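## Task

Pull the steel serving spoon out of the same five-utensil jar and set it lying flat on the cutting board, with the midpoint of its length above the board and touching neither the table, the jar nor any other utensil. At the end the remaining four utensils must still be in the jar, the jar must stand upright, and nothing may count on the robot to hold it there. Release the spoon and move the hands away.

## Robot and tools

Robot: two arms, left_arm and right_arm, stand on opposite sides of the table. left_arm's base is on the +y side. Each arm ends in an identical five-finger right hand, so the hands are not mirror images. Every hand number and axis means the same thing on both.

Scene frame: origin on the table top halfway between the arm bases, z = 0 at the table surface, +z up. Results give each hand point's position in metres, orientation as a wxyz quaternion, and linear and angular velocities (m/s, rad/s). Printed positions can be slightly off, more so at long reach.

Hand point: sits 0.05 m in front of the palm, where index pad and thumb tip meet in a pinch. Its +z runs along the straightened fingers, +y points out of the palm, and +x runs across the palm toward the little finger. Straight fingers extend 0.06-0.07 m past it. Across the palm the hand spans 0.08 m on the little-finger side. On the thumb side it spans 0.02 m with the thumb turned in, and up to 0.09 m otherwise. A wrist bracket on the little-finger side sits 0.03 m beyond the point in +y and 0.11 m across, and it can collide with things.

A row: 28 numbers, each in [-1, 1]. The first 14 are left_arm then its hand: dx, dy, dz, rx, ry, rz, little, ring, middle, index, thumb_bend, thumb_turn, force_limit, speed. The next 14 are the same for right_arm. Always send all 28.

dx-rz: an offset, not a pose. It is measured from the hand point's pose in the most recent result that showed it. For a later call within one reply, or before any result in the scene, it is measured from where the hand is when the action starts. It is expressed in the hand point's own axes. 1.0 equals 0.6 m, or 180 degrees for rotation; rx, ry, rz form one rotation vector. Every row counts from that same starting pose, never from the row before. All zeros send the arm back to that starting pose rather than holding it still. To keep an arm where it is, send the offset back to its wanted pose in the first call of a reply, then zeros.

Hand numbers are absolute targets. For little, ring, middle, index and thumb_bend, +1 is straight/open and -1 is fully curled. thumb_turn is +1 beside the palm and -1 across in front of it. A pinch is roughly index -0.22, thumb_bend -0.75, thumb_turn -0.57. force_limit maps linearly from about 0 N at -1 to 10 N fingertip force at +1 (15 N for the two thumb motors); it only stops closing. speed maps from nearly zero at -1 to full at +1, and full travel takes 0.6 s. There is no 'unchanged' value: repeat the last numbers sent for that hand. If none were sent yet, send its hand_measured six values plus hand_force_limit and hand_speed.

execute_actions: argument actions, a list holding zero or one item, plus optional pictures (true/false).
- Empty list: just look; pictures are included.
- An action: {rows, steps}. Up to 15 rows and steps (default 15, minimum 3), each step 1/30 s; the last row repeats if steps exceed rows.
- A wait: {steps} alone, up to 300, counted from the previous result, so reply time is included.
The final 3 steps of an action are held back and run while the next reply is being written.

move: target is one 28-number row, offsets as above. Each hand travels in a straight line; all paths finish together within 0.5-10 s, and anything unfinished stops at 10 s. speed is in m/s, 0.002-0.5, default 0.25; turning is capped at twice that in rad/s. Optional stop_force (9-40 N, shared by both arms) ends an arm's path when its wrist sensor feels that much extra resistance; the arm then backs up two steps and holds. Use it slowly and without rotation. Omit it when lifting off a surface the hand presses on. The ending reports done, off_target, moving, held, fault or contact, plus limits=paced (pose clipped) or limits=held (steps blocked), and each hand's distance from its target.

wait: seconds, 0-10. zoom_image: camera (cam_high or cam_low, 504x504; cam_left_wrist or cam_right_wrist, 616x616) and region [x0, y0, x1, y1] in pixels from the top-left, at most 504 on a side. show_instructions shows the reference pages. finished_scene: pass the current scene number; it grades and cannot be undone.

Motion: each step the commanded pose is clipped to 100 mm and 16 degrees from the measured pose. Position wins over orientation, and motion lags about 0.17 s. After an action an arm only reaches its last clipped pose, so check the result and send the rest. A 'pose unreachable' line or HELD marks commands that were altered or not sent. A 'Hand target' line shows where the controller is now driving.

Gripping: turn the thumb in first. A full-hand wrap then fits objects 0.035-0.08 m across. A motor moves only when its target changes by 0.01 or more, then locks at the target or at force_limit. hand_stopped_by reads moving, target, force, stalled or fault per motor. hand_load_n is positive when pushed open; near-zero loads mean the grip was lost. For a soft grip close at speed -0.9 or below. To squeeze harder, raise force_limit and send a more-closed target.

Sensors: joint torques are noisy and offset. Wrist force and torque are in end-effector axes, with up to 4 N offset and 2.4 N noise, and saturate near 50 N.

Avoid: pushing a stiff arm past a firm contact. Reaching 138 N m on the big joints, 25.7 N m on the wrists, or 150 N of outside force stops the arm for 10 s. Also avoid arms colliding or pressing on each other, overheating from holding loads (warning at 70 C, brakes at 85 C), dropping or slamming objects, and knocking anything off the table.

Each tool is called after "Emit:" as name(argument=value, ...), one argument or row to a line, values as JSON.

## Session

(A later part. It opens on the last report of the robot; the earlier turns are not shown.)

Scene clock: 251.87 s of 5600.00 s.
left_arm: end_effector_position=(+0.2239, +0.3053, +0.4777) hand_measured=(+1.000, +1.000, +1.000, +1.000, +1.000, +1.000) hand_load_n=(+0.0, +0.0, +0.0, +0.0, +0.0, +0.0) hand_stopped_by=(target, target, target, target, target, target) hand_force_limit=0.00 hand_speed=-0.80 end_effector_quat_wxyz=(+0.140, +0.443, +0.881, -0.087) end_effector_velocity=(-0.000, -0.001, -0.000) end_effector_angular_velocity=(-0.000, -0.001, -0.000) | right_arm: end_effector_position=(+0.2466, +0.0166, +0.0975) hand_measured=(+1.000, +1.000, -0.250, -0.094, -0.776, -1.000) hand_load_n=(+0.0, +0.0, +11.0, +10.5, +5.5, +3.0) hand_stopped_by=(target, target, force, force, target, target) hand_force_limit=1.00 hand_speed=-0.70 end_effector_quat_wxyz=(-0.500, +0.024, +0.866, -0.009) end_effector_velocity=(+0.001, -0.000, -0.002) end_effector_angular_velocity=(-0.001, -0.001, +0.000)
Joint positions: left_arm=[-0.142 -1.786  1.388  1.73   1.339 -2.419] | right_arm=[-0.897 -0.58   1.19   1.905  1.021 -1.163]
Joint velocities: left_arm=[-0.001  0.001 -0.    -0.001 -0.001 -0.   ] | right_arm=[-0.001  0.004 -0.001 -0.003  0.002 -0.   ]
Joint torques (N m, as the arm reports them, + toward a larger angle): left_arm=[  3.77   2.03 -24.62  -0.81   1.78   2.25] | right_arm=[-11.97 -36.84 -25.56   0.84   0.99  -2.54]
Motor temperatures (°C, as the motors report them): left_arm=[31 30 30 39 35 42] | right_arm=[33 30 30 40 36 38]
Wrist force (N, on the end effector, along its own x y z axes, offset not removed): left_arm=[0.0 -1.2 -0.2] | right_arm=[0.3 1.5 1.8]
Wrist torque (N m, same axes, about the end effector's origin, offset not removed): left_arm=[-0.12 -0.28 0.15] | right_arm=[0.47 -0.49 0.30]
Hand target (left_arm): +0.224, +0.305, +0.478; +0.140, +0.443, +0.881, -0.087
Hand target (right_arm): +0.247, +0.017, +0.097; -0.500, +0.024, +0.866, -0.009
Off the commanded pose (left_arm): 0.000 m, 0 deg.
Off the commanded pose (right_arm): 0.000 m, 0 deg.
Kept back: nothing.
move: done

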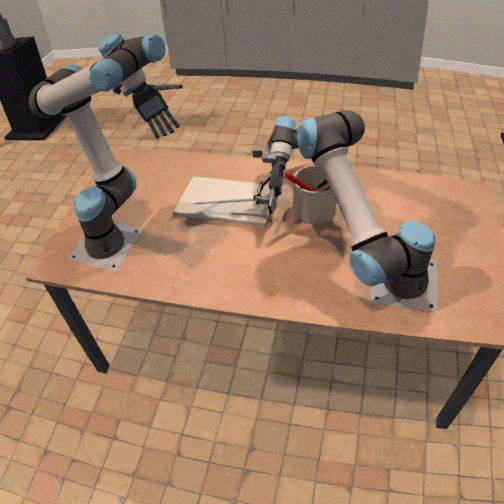

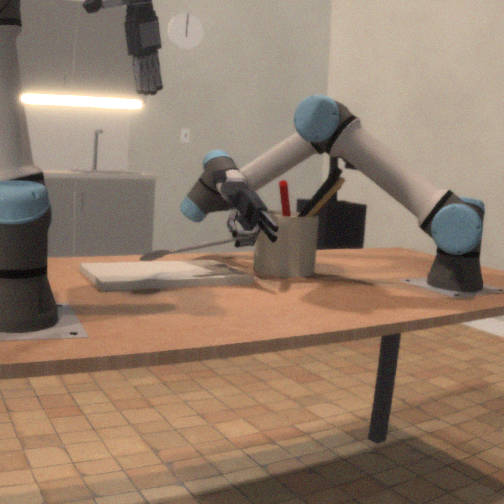

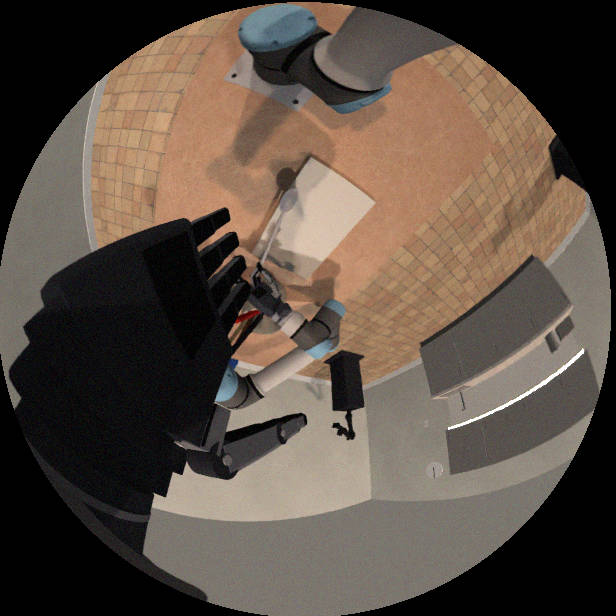

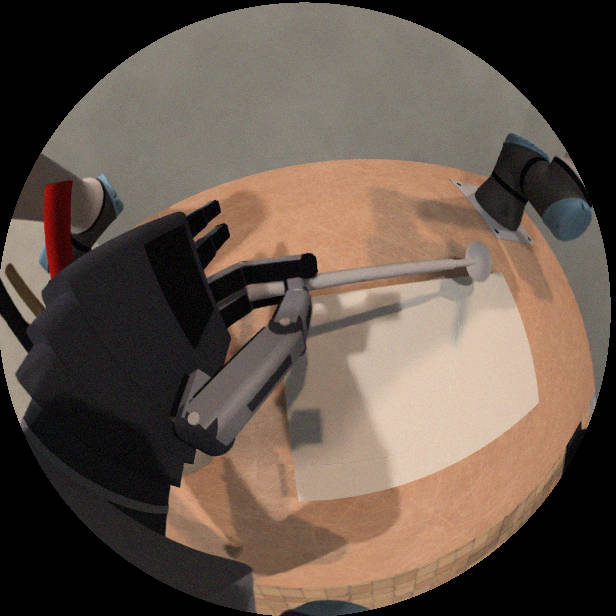

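Emit:
move(
  target=[0,0,0,0,0,0,1,1,1,1,1,1,0,-0.8, -0.051,0,-0.028,0,0,-0.04,1,1,-0.5,-0.55,-0.78,-1,1.0,-0.7],
  speed=0.03,
  stop_force=9,
)

Emit:
zoom_image(
  camera="cam_low",
  region=[60,160,320,320],
)

Emit:
zoom_image(
  camera="cam_high",
  region=[150,140,350,250],
)

Scene clock: 254.50 s of 5600.00 s.
left_arm: end_effector_position=(+0.2239, +0.3053, +0.4777) hand_measured=(+1.000, +1.000, +1.000, +1.000, +1.000, +1.000) hand_load_n=(+0.0, +0.0, +0.0, +0.0, +0.0, +0.0) hand_stopped_by=(target, target, target, target, target, target) hand_force_limit=0.00 hand_speed=-0.80 end_effector_quat_wxyz=(+0.140, +0.443, +0.881, -0.087) end_effector_velocity=(+0.000, -0.000, +0.000) end_effector_angular_velocity=(-0.002, -0.000, -0.000) | right_arm: end_effector_position=(+0.2761, +0.0149, +0.0796) hand_measured=(+1.000, +1.000, -0.250, -0.094, -0.776, -1.000) hand_load_n=(+0.0, +0.0, +11.0, +10.5, +5.5, +3.0) hand_stopped_by=(target, target, force, force, target, target) hand_force_limit=1.00 hand_speed=-0.70 end_effector_quat_wxyz=(-0.499, -0.029, +0.866, +0.022) end_effector_velocity=(+0.003, -0.000, -0.001) end_effector_angular_velocity=(+0.008, -0.000, +0.004)
Joint positions: left_arm=[-0.142 -1.786  1.388  1.73   1.339 -2.419] | right_arm=[-0.934 -0.506  1.109  1.924  1.052 -1.313]
Joint velocities: left_arm=[ 0.    -0.001 -0.001 -0.001 -0.     0.001] | right_arm=[-0.004  0.007 -0.008  0.003  0.003 -0.012]
Joint torques (N m, as the arm reports them, + toward a larger angle): left_arm=[  3.63   1.82 -24.79  -0.77   1.91   2.18] | right_arm=[-13.79 -41.76 -23.75   5.77   1.04  -2.41]
Motor temperatures (°C, as the motors report them): left_arm=[31 30 30 39 35 42] | right_arm=[33 30 30 40 36 38]
Wrist force (N, on the end effector, along its own x y z axes, offset not removed): left_arm=[0.1 -1.1 0.6] | right_arm=[-1.6 0.8 1.2]
Wrist torque (N m, same axes, about the end effector's origin, offset not removed): left_arm=[-0.18 -0.29 0.08] | right_arm=[0.43 -0.20 0.27]
Hand target (left_arm): +0.224, +0.305, +0.478; +0.140, +0.443, +0.881, -0.087
Hand target (right_arm): +0.276, +0.015, +0.079; -0.499, -0.030, +0.866, +0.022
Off the commanded pose (left_arm): 0.000 m, 0 deg.
Off the commanded pose (right_arm): 0.000 m, 0 deg.
Kept back: nothing.
move: done

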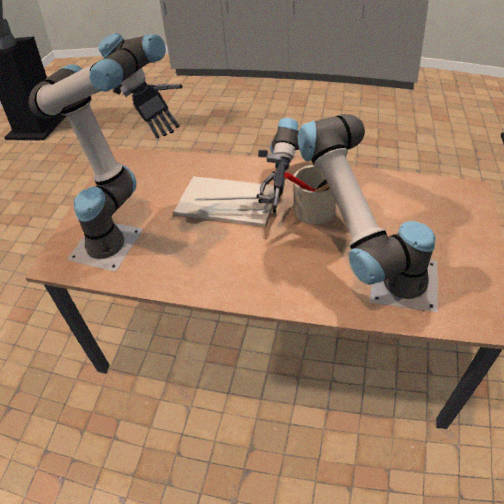

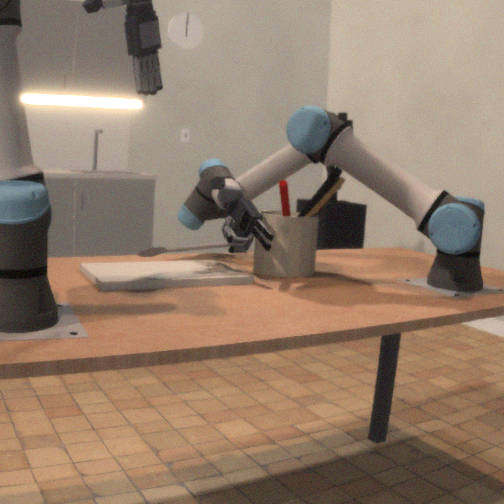

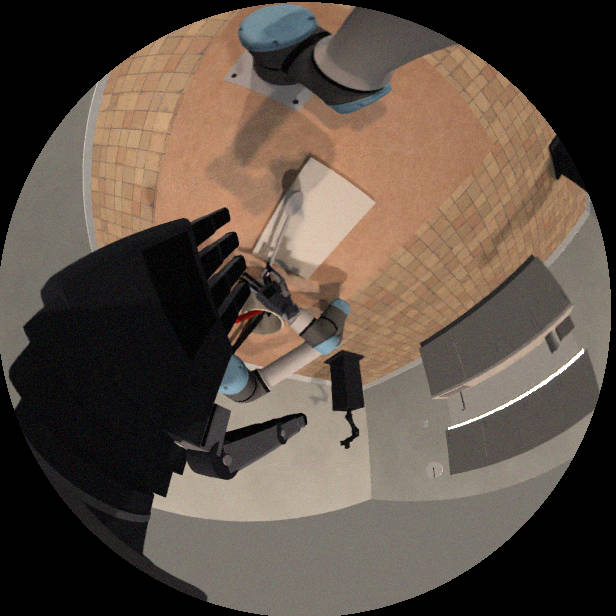

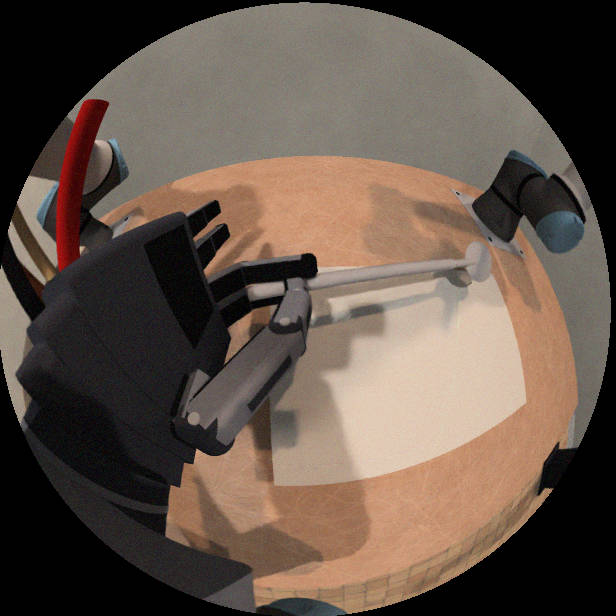

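Region (60, 160, 320, 320) of cam_low's 504x504 image, scaled by 1.938, with more detail than that image has; it fills the top 310 rows of this view, and the rest is white.

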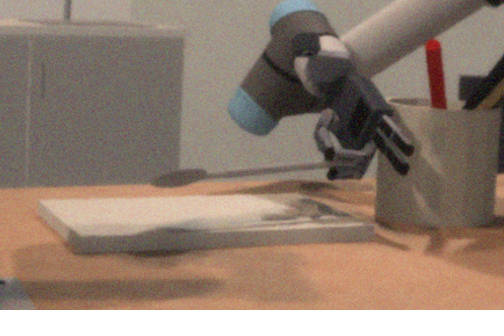

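Region (150, 140, 350, 250) of cam_high's 504x504 image, scaled by 2.520, with more detail than that image has; it fills the top 277 rows of this view, and the rest is white.

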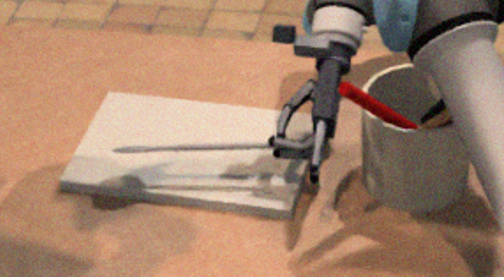

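Emit:
move(
  target=[0,0,0,0,0,0,1,1,1,1,1,1,0,-0.8, -0.043,0.025,0.025,0,0,0,1,1,-0.5,-0.55,-0.78,-1,1.0,-0.7],
  speed=0.012,
  stop_force=9,
)

Emit:
zoom_image(
  camera="cam_low",
  region=[60,160,320,320],
)

Emit:
zoom_image(
  camera="cam_high",
  region=[150,140,350,250],
)

Scene clock: 257.77 s of 5600.00 s.
left_arm: end_effector_position=(+0.2239, +0.3053, +0.4777) hand_measured=(+1.000, +1.000, +1.000, +1.000, +1.000, +1.000) hand_load_n=(+0.0, +0.0, +0.0, +0.0, +0.0, +0.0) hand_stopped_by=(target, target, target, target, target, target) hand_force_limit=0.00 hand_speed=-0.80 end_effector_quat_wxyz=(+0.140, +0.443, +0.881, -0.087) end_effector_velocity=(+0.000, +0.001, +0.000) end_effector_angular_velocity=(-0.000, -0.000, +0.001) | right_arm: end_effector_position=(+0.2756, +0.0317, +0.0512) hand_measured=(+1.000, +1.000, -0.250, -0.094, -0.776, -1.000) hand_load_n=(+0.0, +0.0, +11.0, +10.5, +5.5, +3.0) hand_stopped_by=(target, target, force, force, target, target) hand_force_limit=1.00 hand_speed=-0.70 end_effector_quat_wxyz=(-0.499, -0.029, +0.866, +0.022) end_effector_velocity=(+0.000, +0.001, -0.003) end_effector_angular_velocity=(+0.001, +0.001, -0.001)
Joint positions: left_arm=[-0.142 -1.786  1.388  1.73   1.339 -2.419] | right_arm=[-0.912 -0.435  1.042  1.913  1.034 -1.298]
Joint velocities: left_arm=[ 0.001 -0.001 -0.     0.001 -0.     0.001] | right_arm=[ 0.001  0.007 -0.006 -0.    -0.002  0.001]
Joint torques (N m, as the arm reports them, + toward a larger angle): left_arm=[  3.56   1.26 -24.68  -0.75   1.86   2.22] | right_arm=[ 12.94 -43.16 -25.84   0.39  -2.32   2.42]
Motor temperatures (°C, as the motors report them): left_arm=[31 30 30 39 35 42] | right_arm=[33 30 30 40 36 38]
Wrist force (N, on the end effector, along its own x y z axes, offset not removed): left_arm=[0.8 -1.0 1.2] | right_arm=[0.3 2.0 3.4]
Wrist torque (N m, same axes, about the end effector's origin, offset not removed): left_arm=[-0.21 -0.38 0.08] | right_arm=[0.46 -0.53 0.38]
Hand target (left_arm): +0.224, +0.305, +0.478; +0.140, +0.443, +0.881, -0.087
Hand target (right_arm): +0.276, +0.032, +0.051; -0.499, -0.029, +0.866, +0.022
Off the commanded pose (left_arm): 0.000 m, 0 deg.
Off the commanded pose (right_arm): 0.000 m, 0 deg.
Kept back: nothing.
move: done

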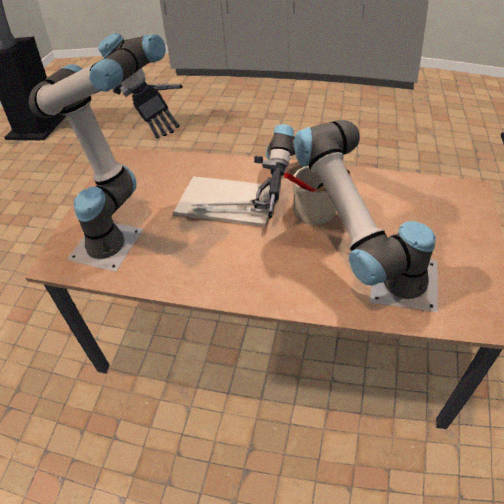

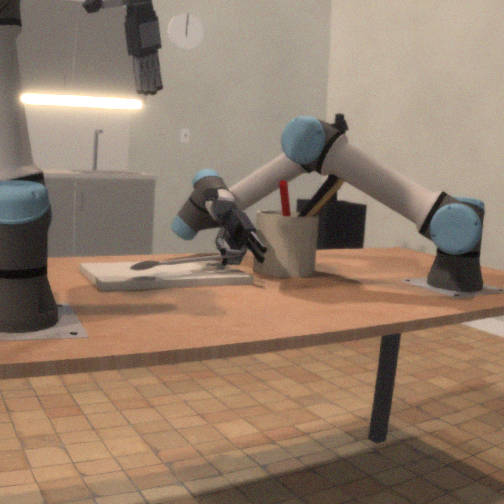

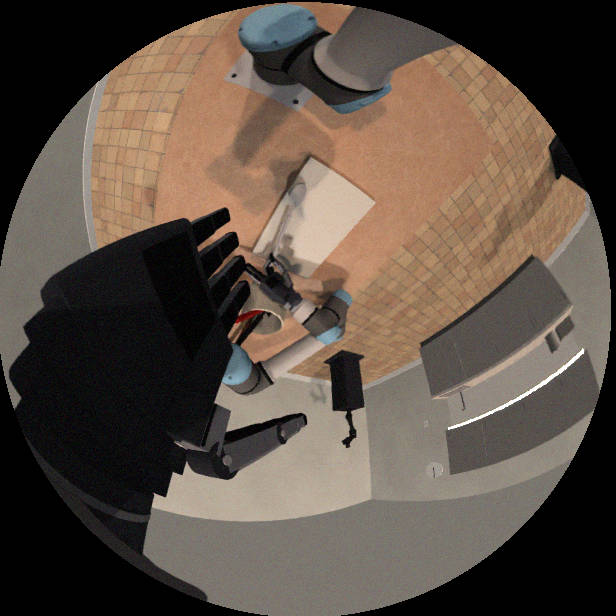

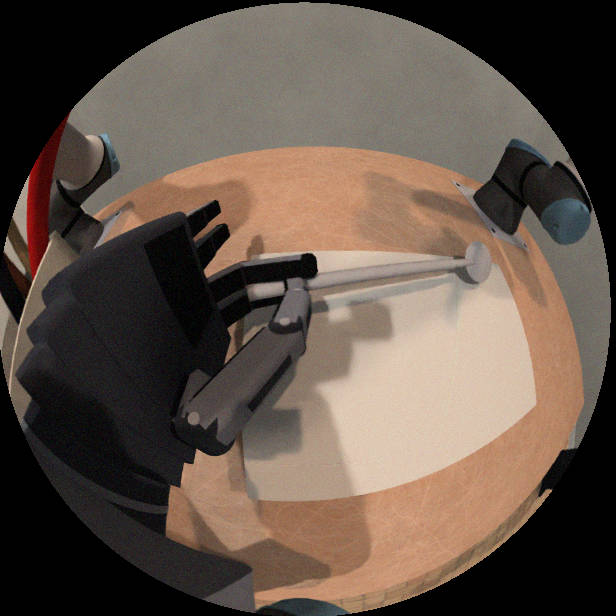

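Region (60, 160, 320, 320) of cam_low's 504x504 image, scaled by 1.938, with more detail than that image has; it fills the top 310 rows of this view, and the rest is white.

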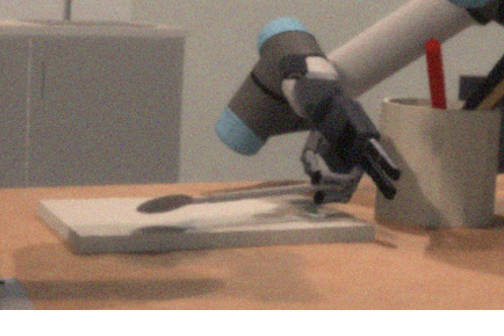

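Region (150, 140, 350, 250) of cam_high's 504x504 image, scaled by 2.520, with more detail than that image has; it fills the top 277 rows of this view, and the rest is white.

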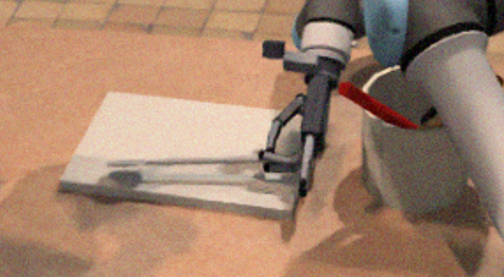

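Emit:
move(
  target=[0,0,0,0,0,0,1,1,1,1,1,1,0,-0.8, -0.033,0,-0.022,0,0,0,1,1,-0.5,-0.55,-0.78,-1,1.0,-0.7],
  speed=0.012,
  stop_force=9,
)

Emit:
zoom_image(
  camera="cam_low",
  region=[60,160,320,320],
)

Emit:
zoom_image(
  camera="cam_high",
  region=[150,140,350,250],
)

Scene clock: 260.23 s of 5600.00 s.
left_arm: end_effector_position=(+0.2239, +0.3053, +0.4777) hand_measured=(+1.000, +1.000, +1.000, +1.000, +1.000, +1.000) hand_load_n=(+0.0, +0.0, +0.0, +0.0, +0.0, +0.0) hand_stopped_by=(target, target, target, target, target, target) hand_force_limit=0.00 hand_speed=-0.80 end_effector_quat_wxyz=(+0.140, +0.443, +0.881, -0.087) end_effector_velocity=(-0.000, -0.000, -0.000) end_effector_angular_velocity=(+0.001, +0.000, -0.001) | right_arm: end_effector_position=(+0.2965, +0.0330, +0.0409) hand_measured=(+1.000, +1.000, -0.250, -0.094, -0.776, -1.000) hand_load_n=(+0.0, +0.0, +11.0, +10.5, +5.5, +3.0) hand_stopped_by=(target, target, force, force, target, target) hand_force_limit=1.00 hand_speed=-0.70 end_effector_quat_wxyz=(-0.499, -0.029, +0.866, +0.022) end_effector_velocity=(+0.003, +0.000, -0.001) end_effector_angular_velocity=(+0.001, +0.001, -0.000)
Joint positions: left_arm=[-0.142 -1.786  1.388  1.73   1.339 -2.419] | right_arm=[-0.929 -0.383  0.96   1.948  1.047 -1.309]
Joint velocities: left_arm=[-0.     0.001  0.    -0.     0.001  0.001] | right_arm=[-0.002  0.007 -0.011  0.005  0.001 -0.002]
Joint torques (N m, as the arm reports them, + toward a larger angle): left_arm=[  3.63   1.45 -24.39  -0.75   1.84   2.29] | right_arm=[-11.82 -45.74 -26.84   5.56   1.23  -2.57]
Motor temperatures (°C, as the motors report them): left_arm=[31 30 30 39 35 42] | right_arm=[33 30 30 40 36 38]
Wrist force (N, on the end effector, along its own x y z axes, offset not removed): left_arm=[0.1 -0.6 0.7] | right_arm=[-1.0 1.0 3.3]
Wrist torque (N m, same axes, about the end effector's origin, offset not removed): left_arm=[-0.07 -0.28 0.13] | right_arm=[0.27 -0.41 0.14]
Hand target (left_arm): +0.224, +0.305, +0.478; +0.140, +0.443, +0.881, -0.087
Hand target (right_arm): +0.297, +0.033, +0.041; -0.499, -0.029, +0.866, +0.022
Off the commanded pose (left_arm): 0.000 m, 0 deg.
Off the commanded pose (right_arm): 0.000 m, 0 deg.
Kept back: nothing.
move: done

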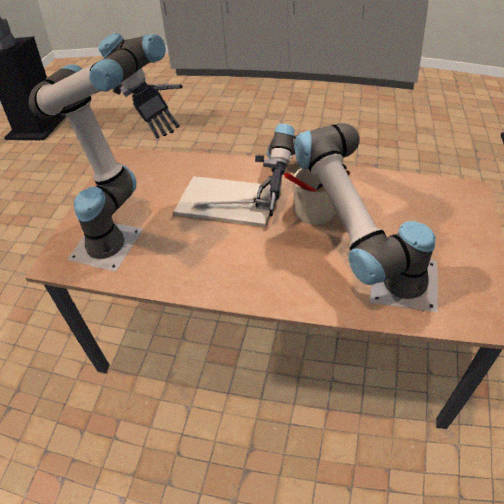

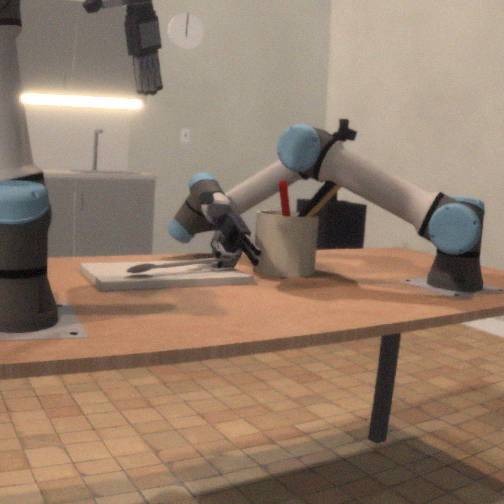

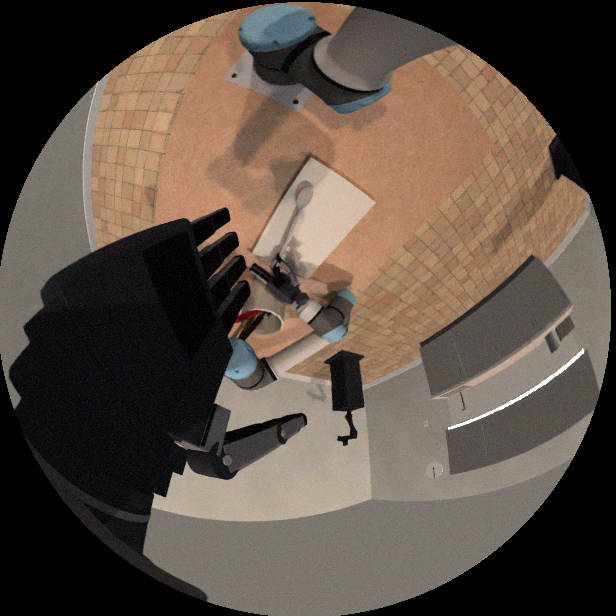

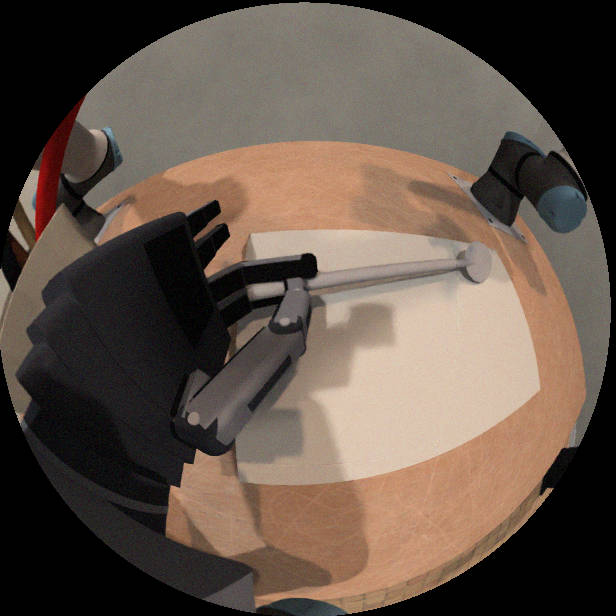

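Region (60, 160, 320, 320) of cam_low's 504x504 image, scaled by 1.938, with more detail than that image has; it fills the top 310 rows of this view, and the rest is white.

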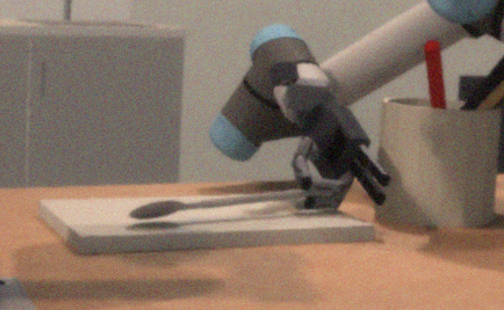

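Region (150, 140, 350, 250) of cam_high's 504x504 image, scaled by 2.520, with more detail than that image has; it fills the top 277 rows of this view, and the rest is white.

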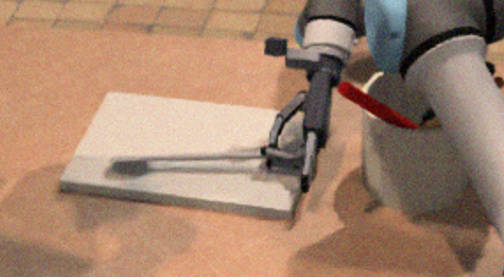

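Nearly touching. Release slowly.

Emit:
move(
  target=[0,0,0,0,0,0,1,1,1,1,1,1,0,-0.8, 0,0,0,0,0,0,1,1,0.3,0.3,-0.4,-1,1.0,-0.6],
)

Emit:
zoom_image(
  camera="cam_low",
  region=[60,160,320,320],
)

Emit:
zoom_image(
  camera="cam_high",
  region=[150,140,350,250],
)

Scene clock: 261.63 s of 5600.00 s.
left_arm: end_effector_position=(+0.2239, +0.3053, +0.4777) hand_measured=(+1.000, +1.000, +1.000, +1.000, +1.000, +1.000) hand_load_n=(+0.0, +0.0, +0.0, +0.0, +0.0, +0.0) hand_stopped_by=(target, target, target, target, target, target) hand_force_limit=0.00 hand_speed=-0.80 end_effector_quat_wxyz=(+0.140, +0.443, +0.881, -0.087) end_effector_velocity=(+0.000, +0.001, +0.000) end_effector_angular_velocity=(-0.000, +0.001, +0.002) | right_arm: end_effector_position=(+0.2966, +0.0330, +0.0409) hand_measured=(+1.000, +1.000, +0.300, +0.100, -0.400, -1.000) hand_load_n=(+0.0, +0.0, +0.0, -10.0, +0.0, +0.0) hand_stopped_by=(target, target, target, stalled, target, target) hand_force_limit=1.00 hand_speed=-0.60 end_effector_quat_wxyz=(-0.499, -0.029, +0.866, +0.022) end_effector_velocity=(+0.000, -0.000, -0.000) end_effector_angular_velocity=(-0.000, +0.000, -0.001)
Joint positions: left_arm=[-0.142 -1.786  1.388  1.73   1.339 -2.419] | right_arm=[-0.929 -0.383  0.96   1.948  1.047 -1.309]
Joint velocities: left_arm=[ 0.001 -0.001  0.     0.001  0.    -0.001] | right_arm=[-0.001  0.    -0.     0.    -0.     0.   ]
Joint torques (N m, as the arm reports them, + toward a larger angle): left_arm=[  4.     1.85 -24.11  -0.74   1.75   2.28] | right_arm=[ 15.17 -54.55  -3.1   -2.72  -0.31   3.09]
Motor temperatures (°C, as the motors report them): left_arm=[31 30 30 39 35 42] | right_arm=[33 30 30 40 36 38]
Wrist force (N, on the end effector, along its own x y z axes, offset not removed): left_arm=[0.0 -0.7 0.4] | right_arm=[11.5 4.0 -9.6]
Wrist torque (N m, same axes, about the end effector's origin, offset not removed): left_arm=[-0.03 -0.26 0.07] | right_arm=[0.48 -0.08 0.08]
Hand target (left_arm): +0.224, +0.305, +0.478; +0.140, +0.443, +0.881, -0.087
Hand target (right_arm): +0.297, +0.033, +0.041; -0.499, -0.029, +0.866, +0.022
Off the commanded pose (left_arm): 0.000 m, 0 deg.
Off the commanded pose (right_arm): 0.000 m, 0 deg.
Kept back: nothing.
move: done

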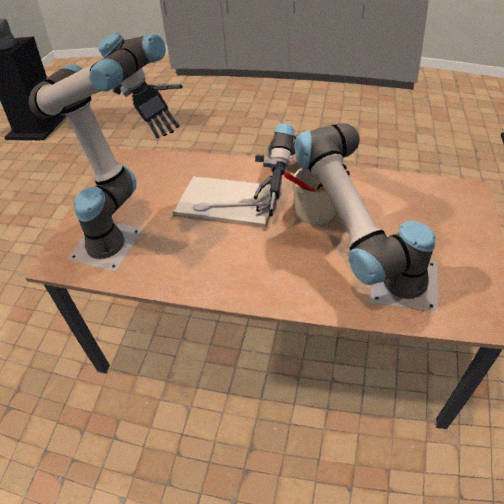

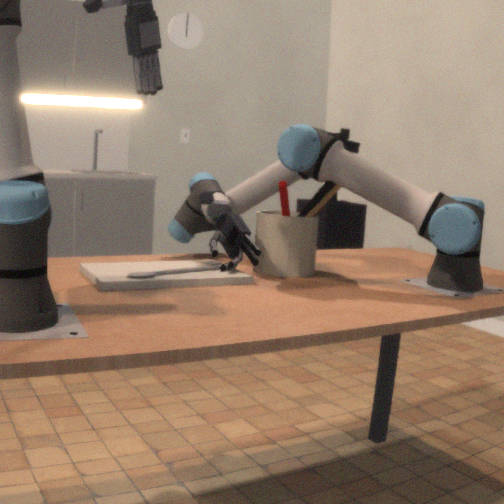

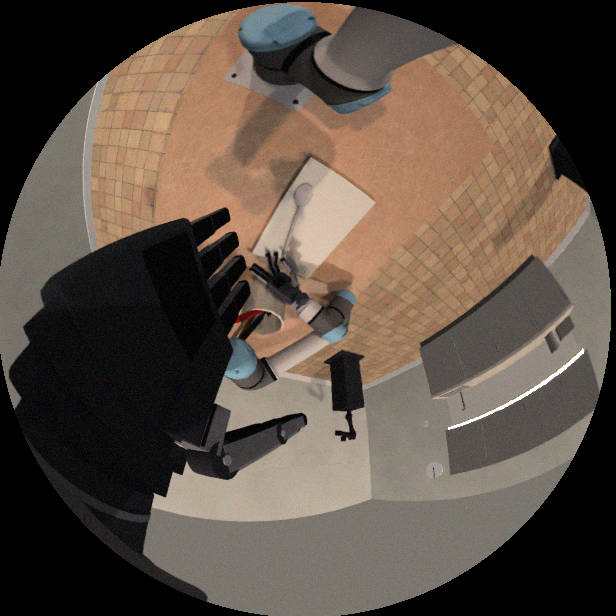

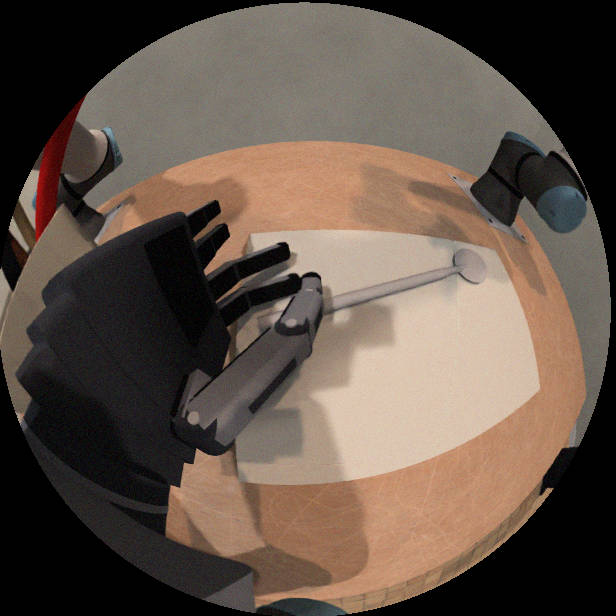

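Region (60, 160, 320, 320) of cam_low's 504x504 image, scaled by 1.938, with more detail than that image has; it fills the top 310 rows of this view, and the rest is white.

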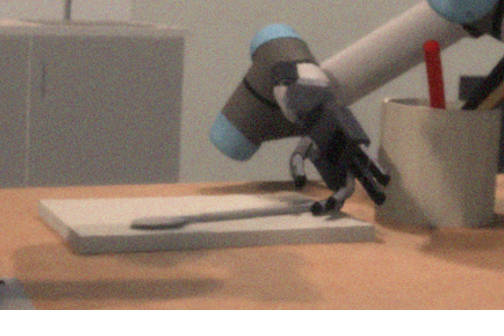

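Region (150, 140, 350, 250) of cam_high's 504x504 image, scaled by 2.520, with more detail than that image has; it fills the top 277 rows of this view, and the rest is white.

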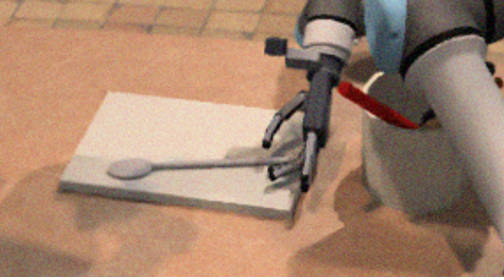

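Emit:
move(
  target=[0,0,0,0,0,0,1,1,1,1,1,1,0,-0.8, 0.007,-0.04,-0.004,0,0,0,1,1,0.3,0.1,-0.4,-1,1.0,-0.6],
  speed=0.015,
)

Emit:
zoom_image(
  camera="cam_low",
  region=[60,160,320,320],
)

Emit:
zoom_image(
  camera="cam_high",
  region=[150,140,350,250],
)

Scene clock: 263.80 s of 5600.00 s.
left_arm: end_effector_position=(+0.2239, +0.3053, +0.4777) hand_measured=(+1.000, +1.000, +1.000, +1.000, +1.000, +1.000) hand_load_n=(+0.0, +0.0, +0.0, +0.0, +0.0, +0.0) hand_stopped_by=(target, target, target, target, target, target) hand_force_limit=0.00 hand_speed=-0.80 end_effector_quat_wxyz=(+0.140, +0.443, +0.881, -0.087) end_effector_velocity=(+0.000, +0.000, +0.000) end_effector_angular_velocity=(+0.001, -0.001, +0.001) | right_arm: end_effector_position=(+0.2972, +0.0091, +0.0440) hand_measured=(+1.000, +1.000, +0.300, +0.100, -0.400, -1.000) hand_load_n=(+0.0, +0.0, +0.0, +0.0, +0.0, +0.0) hand_stopped_by=(target, target, target, target, target, target) hand_force_limit=1.00 hand_speed=-0.60 end_effector_quat_wxyz=(-0.499, -0.029, +0.866, +0.022) end_effector_velocity=(-0.000, -0.002, +0.000) end_effector_angular_velocity=(+0.001, +0.000, -0.000)
Joint positions: left_arm=[-0.142 -1.786  1.388  1.73   1.339 -2.419] | right_arm=[-0.96  -0.428  1.051  1.912  1.073 -1.329]
Joint velocities: left_arm=[ 0.     0.     0.     0.001 -0.001 -0.   ] | right_arm=[-0.003 -0.005  0.01  -0.004  0.002 -0.003]
Joint torques (N m, as the arm reports them, + toward a larger angle): left_arm=[  3.71   1.8  -24.31  -0.73   1.79   2.14] | right_arm=[-13.76 -62.68  -4.56   0.01   1.19  -2.18]
Motor temperatures (°C, as the motors report them): left_arm=[31 30 30 39 35 42] | right_arm=[33 30 30 40 36 38]
Wrist force (N, on the end effector, along its own x y z axes, offset not removed): left_arm=[0.4 -0.6 1.7] | right_arm=[0.3 3.5 2.6]
Wrist torque (N m, same axes, about the end effector's origin, offset not removed): left_arm=[-0.19 -0.32 0.14] | right_arm=[0.50 -0.24 0.04]
Hand target (left_arm): +0.224, +0.305, +0.478; +0.140, +0.443, +0.881, -0.087
Hand target (right_arm): +0.297, +0.009, +0.044; -0.499, -0.029, +0.866, +0.022
Off the commanded pose (left_arm): 0.000 m, 0 deg.
Off the commanded pose (right_arm): 0.000 m, 0 deg.
Kept back: nothing.
move: done

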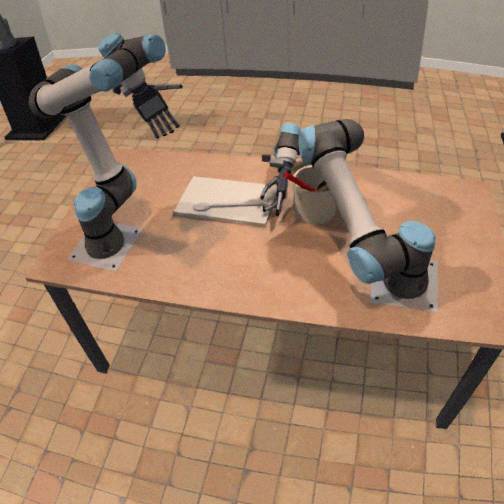

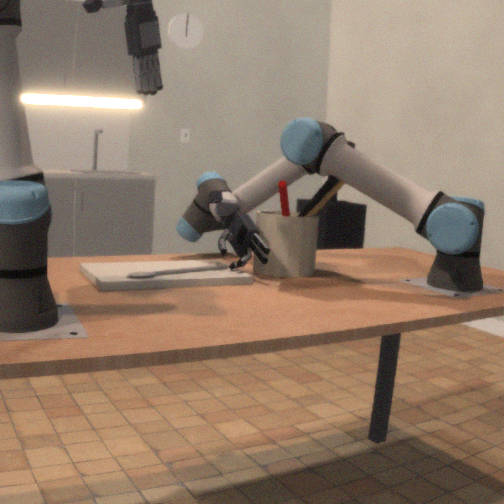

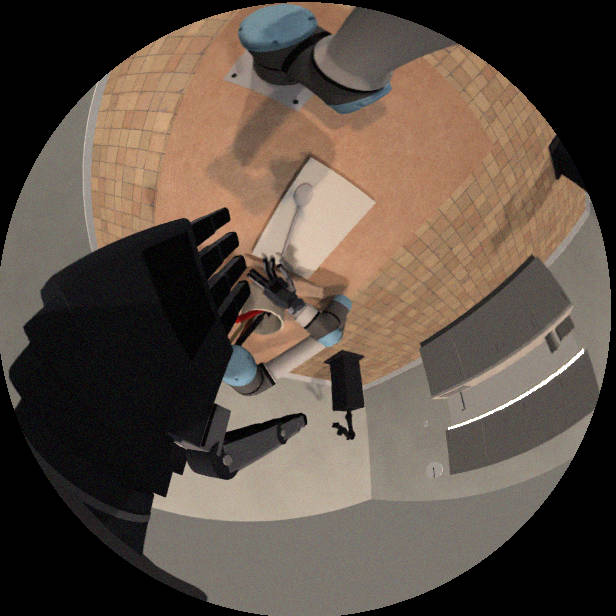

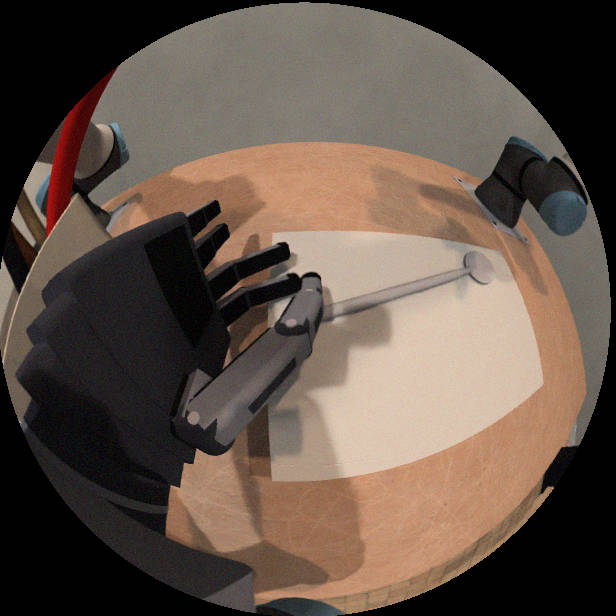

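Region (60, 160, 320, 320) of cam_low's 504x504 image, scaled by 1.938, with more detail than that image has; it fills the top 310 rows of this view, and the rest is white.

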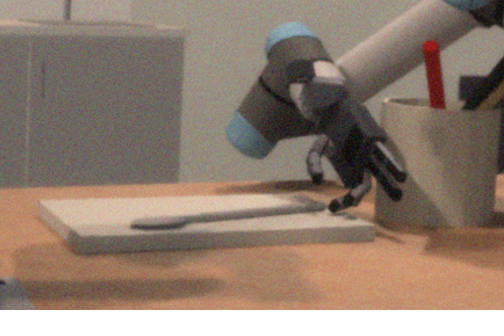

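Region (150, 140, 350, 250) of cam_high's 504x504 image, scaled by 2.520, with more detail than that image has; it fills the top 277 rows of this view, and the rest is white.

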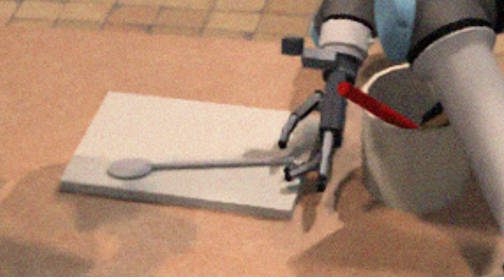

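Emit:
move(
  target=[0,0,0,0,0,0,1,1,1,1,1,1,0,-0.8, 0.026,0,-0.015,0,0,0,1,1,0.3,0.1,-0.4,-1,1.0,-0.6],
  speed=0.03,
)

Emit:
move(
  target=[0,0,0,0,0,0,1,1,1,1,1,1,0,-0.8, 0.2,0.08,-0.03,0,0,0,1,1,0.3,0.1,-0.4,-1,1.0,-0.6],
  speed=0.08,
)

Scene clock: 265.00 s of 5600.00 s.
left_arm: end_effector_position=(+0.2239, +0.3053, +0.4777) hand_measured=(+1.000, +1.000, +1.000, +1.000, +1.000, +1.000) hand_load_n=(+0.0, +0.0, +0.0, +0.0, +0.0, +0.0) hand_stopped_by=(target, target, target, target, target, target) hand_force_limit=0.00 hand_speed=-0.80 end_effector_quat_wxyz=(+0.140, +0.443, +0.881, -0.087) end_effector_velocity=(+0.000, -0.000, -0.000) end_effector_angular_velocity=(+0.001, -0.002, +0.001) | right_arm: end_effector_position=(+0.2972, +0.0079, +0.0616) hand_measured=(+1.000, +1.000, +0.300, +0.100, -0.400, -1.000) hand_load_n=(+0.0, +0.0, +0.0, +0.0, +0.0, +0.0) hand_stopped_by=(target, target, target, target, target, target) hand_force_limit=1.00 hand_speed=-0.60 end_effector_quat_wxyz=(-0.499, -0.029, +0.866, +0.022) end_effector_velocity=(-0.001, +0.000, +0.003) end_effector_angular_velocity=(-0.000, +0.000, +0.001)
Joint positions: left_arm=[-0.142 -1.786  1.388  1.73   1.339 -2.419] | right_arm=[-0.962 -0.457  1.061  1.932  1.074 -1.33 ]
Joint velocities: left_arm=[ 0.001  0.001  0.    -0.001 -0.001 -0.   ] | right_arm=[ 0.001 -0.005  0.002  0.004 -0.     0.   ]
Joint torques (N m, as the arm reports them, + toward a larger angle): left_arm=[  3.27   1.51 -24.63  -0.74   1.85   2.06] | right_arm=[-13.57 -58.32  -3.16   5.15   1.47  -2.29]
Motor temperatures (°C, as the motors report them): left_arm=[31 30 30 39 35 42] | right_arm=[33 30 30 40 36 38]
Wrist force (N, on the end effector, along its own x y z axes, offset not removed): left_arm=[0.4 -1.7 1.5] | right_arm=[0.3 2.8 1.8]
Wrist torque (N m, same axes, about the end effector's origin, offset not removed): left_arm=[-0.34 -0.31 0.11] | right_arm=[0.50 -0.32 0.07]
Hand target (left_arm): +0.224, +0.305, +0.478; +0.140, +0.443, +0.881, -0.087
Hand target (right_arm): +0.297, +0.008, +0.062; -0.499, -0.029, +0.866, +0.022
Off the commanded pose (left_arm): 0.000 m, 0 deg.
Off the commanded pose (right_arm): 0.000 m, 0 deg.
Kept back: nothing.
move: done

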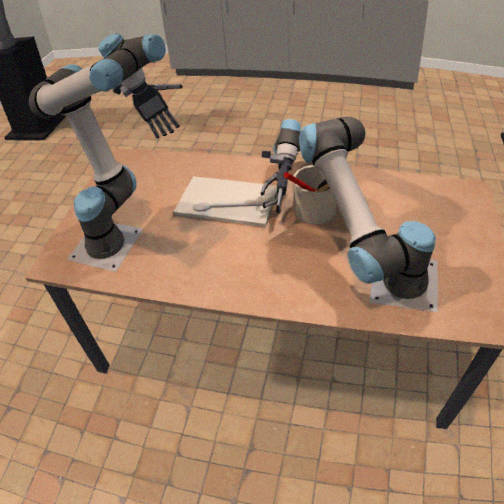

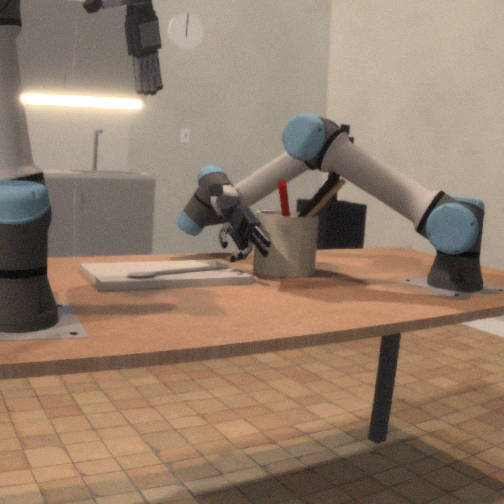

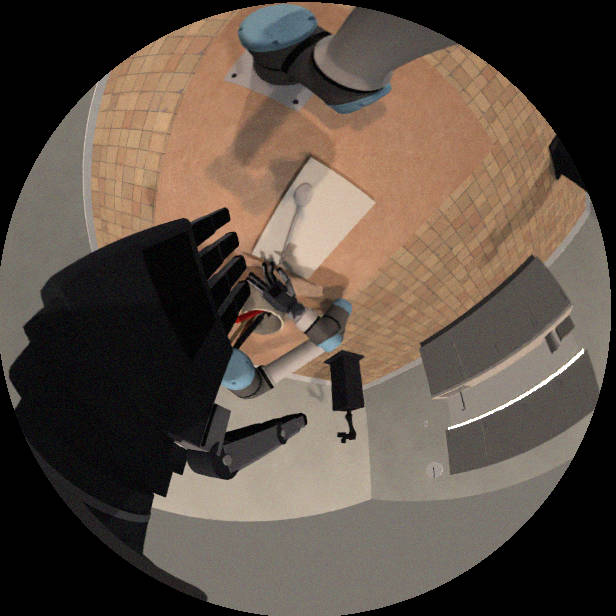

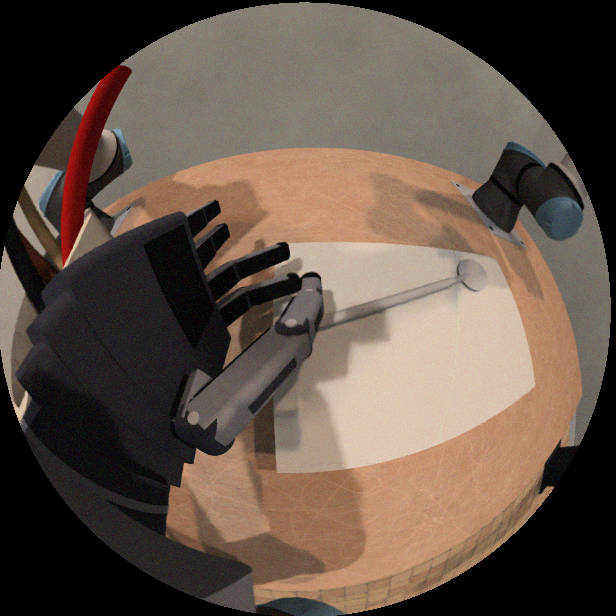

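Scene clock: 267.13 s of 5600.00 s.
left_arm: end_effector_position=(+0.2239, +0.3053, +0.4777) hand_measured=(+1.000, +1.000, +1.000, +1.000, +1.000, +1.000) hand_load_n=(+0.0, +0.0, +0.0, +0.0, +0.0, +0.0) hand_stopped_by=(target, target, target, target, target, target) hand_force_limit=0.00 hand_speed=-0.80 end_effector_quat_wxyz=(+0.140, +0.443, +0.881, -0.087) end_effector_velocity=(-0.001, +0.000, -0.000) end_effector_angular_velocity=(+0.001, +0.002, +0.000) | right_arm: end_effector_position=(+0.2518, +0.0465, +0.1771) hand_measured=(+1.000, +1.000, +0.300, +0.100, -0.400, -1.000) hand_load_n=(+0.0, +0.0, +0.0, +0.0, +0.0, +0.0) hand_stopped_by=(target, target, target, target, target, target) hand_force_limit=1.00 hand_speed=-0.60 end_effector_quat_wxyz=(-0.499, -0.029, +0.866, +0.022) end_effector_velocity=(-0.001, +0.001, +0.003) end_effector_angular_velocity=(+0.000, -0.000, +0.000)
Joint positions: left_arm=[-0.142 -1.786  1.388  1.73   1.339 -2.419] | right_arm=[-0.872 -0.615  1.043  2.077  1.001 -1.27 ]
Joint velocities: left_arm=[-0.     0.     0.    -0.     0.002 -0.001] | right_arm=[ 0.002 -0.003 -0.003  0.004 -0.001  0.001]
Joint torques (N m, as the arm reports them, + toward a larger angle): left_arm=[  3.66   1.52 -24.12  -0.74   1.77   2.11] | right_arm=[ 14.85 -60.59 -24.81   5.15  -1.97   2.13]
Motor temperatures (°C, as the motors report them): left_arm=[31 30 30 39 35 42] | right_arm=[33 30 30 40 36 38]
Wrist force (N, on the end effector, along its own x y z axes, offset not removed): left_arm=[-0.2 -1.2 1.1] | right_arm=[-0.7 1.0 3.1]
Wrist torque (N m, same axes, about the end effector's origin, offset not removed): left_arm=[-0.25 -0.22 0.01] | right_arm=[0.22 -0.14 -0.08]
Hand target (left_arm): +0.224, +0.305, +0.478; +0.140, +0.443, +0.881, -0.087
Hand target (right_arm): +0.252, +0.047, +0.177; -0.499, -0.029, +0.866, +0.022
Off the commanded pose (left_arm): 0.000 m, 0 deg.
Off the commanded pose (right_arm): 0.000 m, 0 deg.
Kept back: nothing.
move: done

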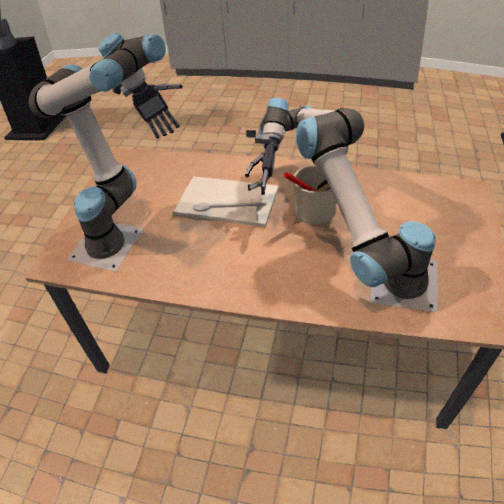

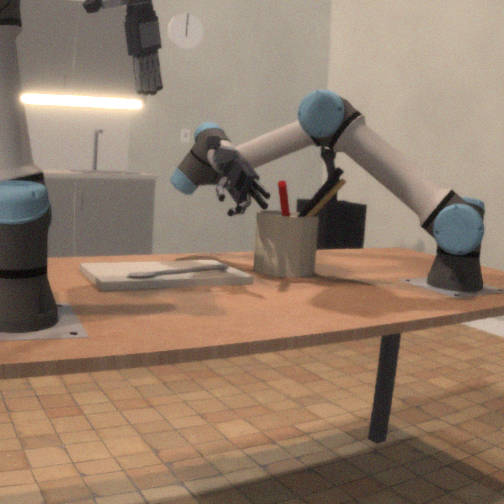

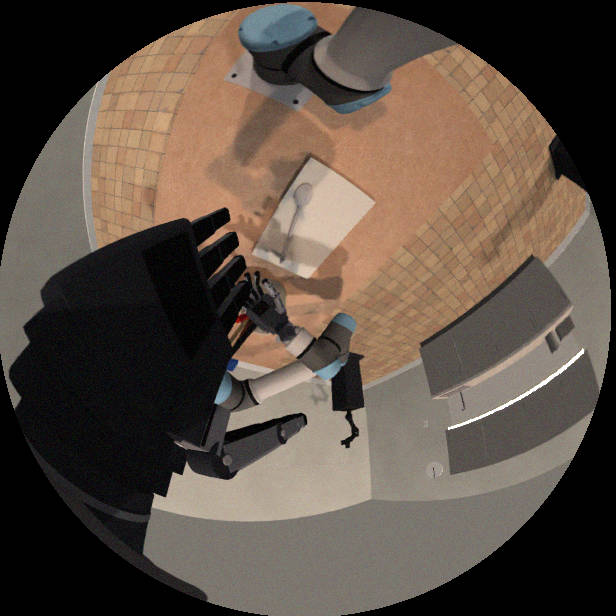

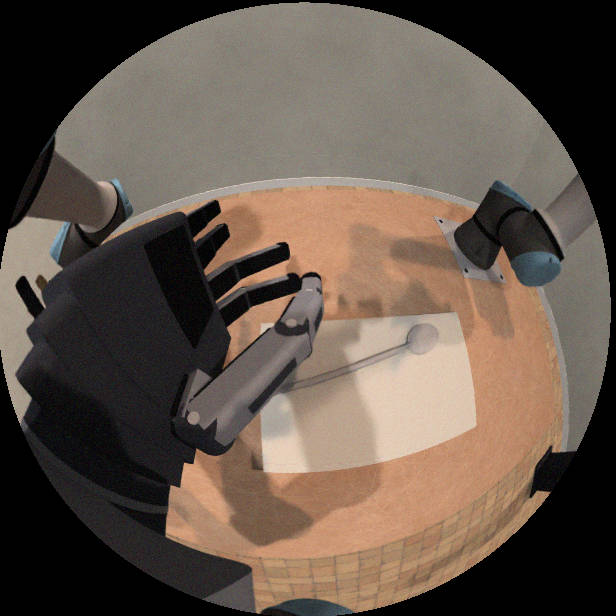

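Emit:
finished_scene(
  scene=2,
)

The scene is finished: the task was done.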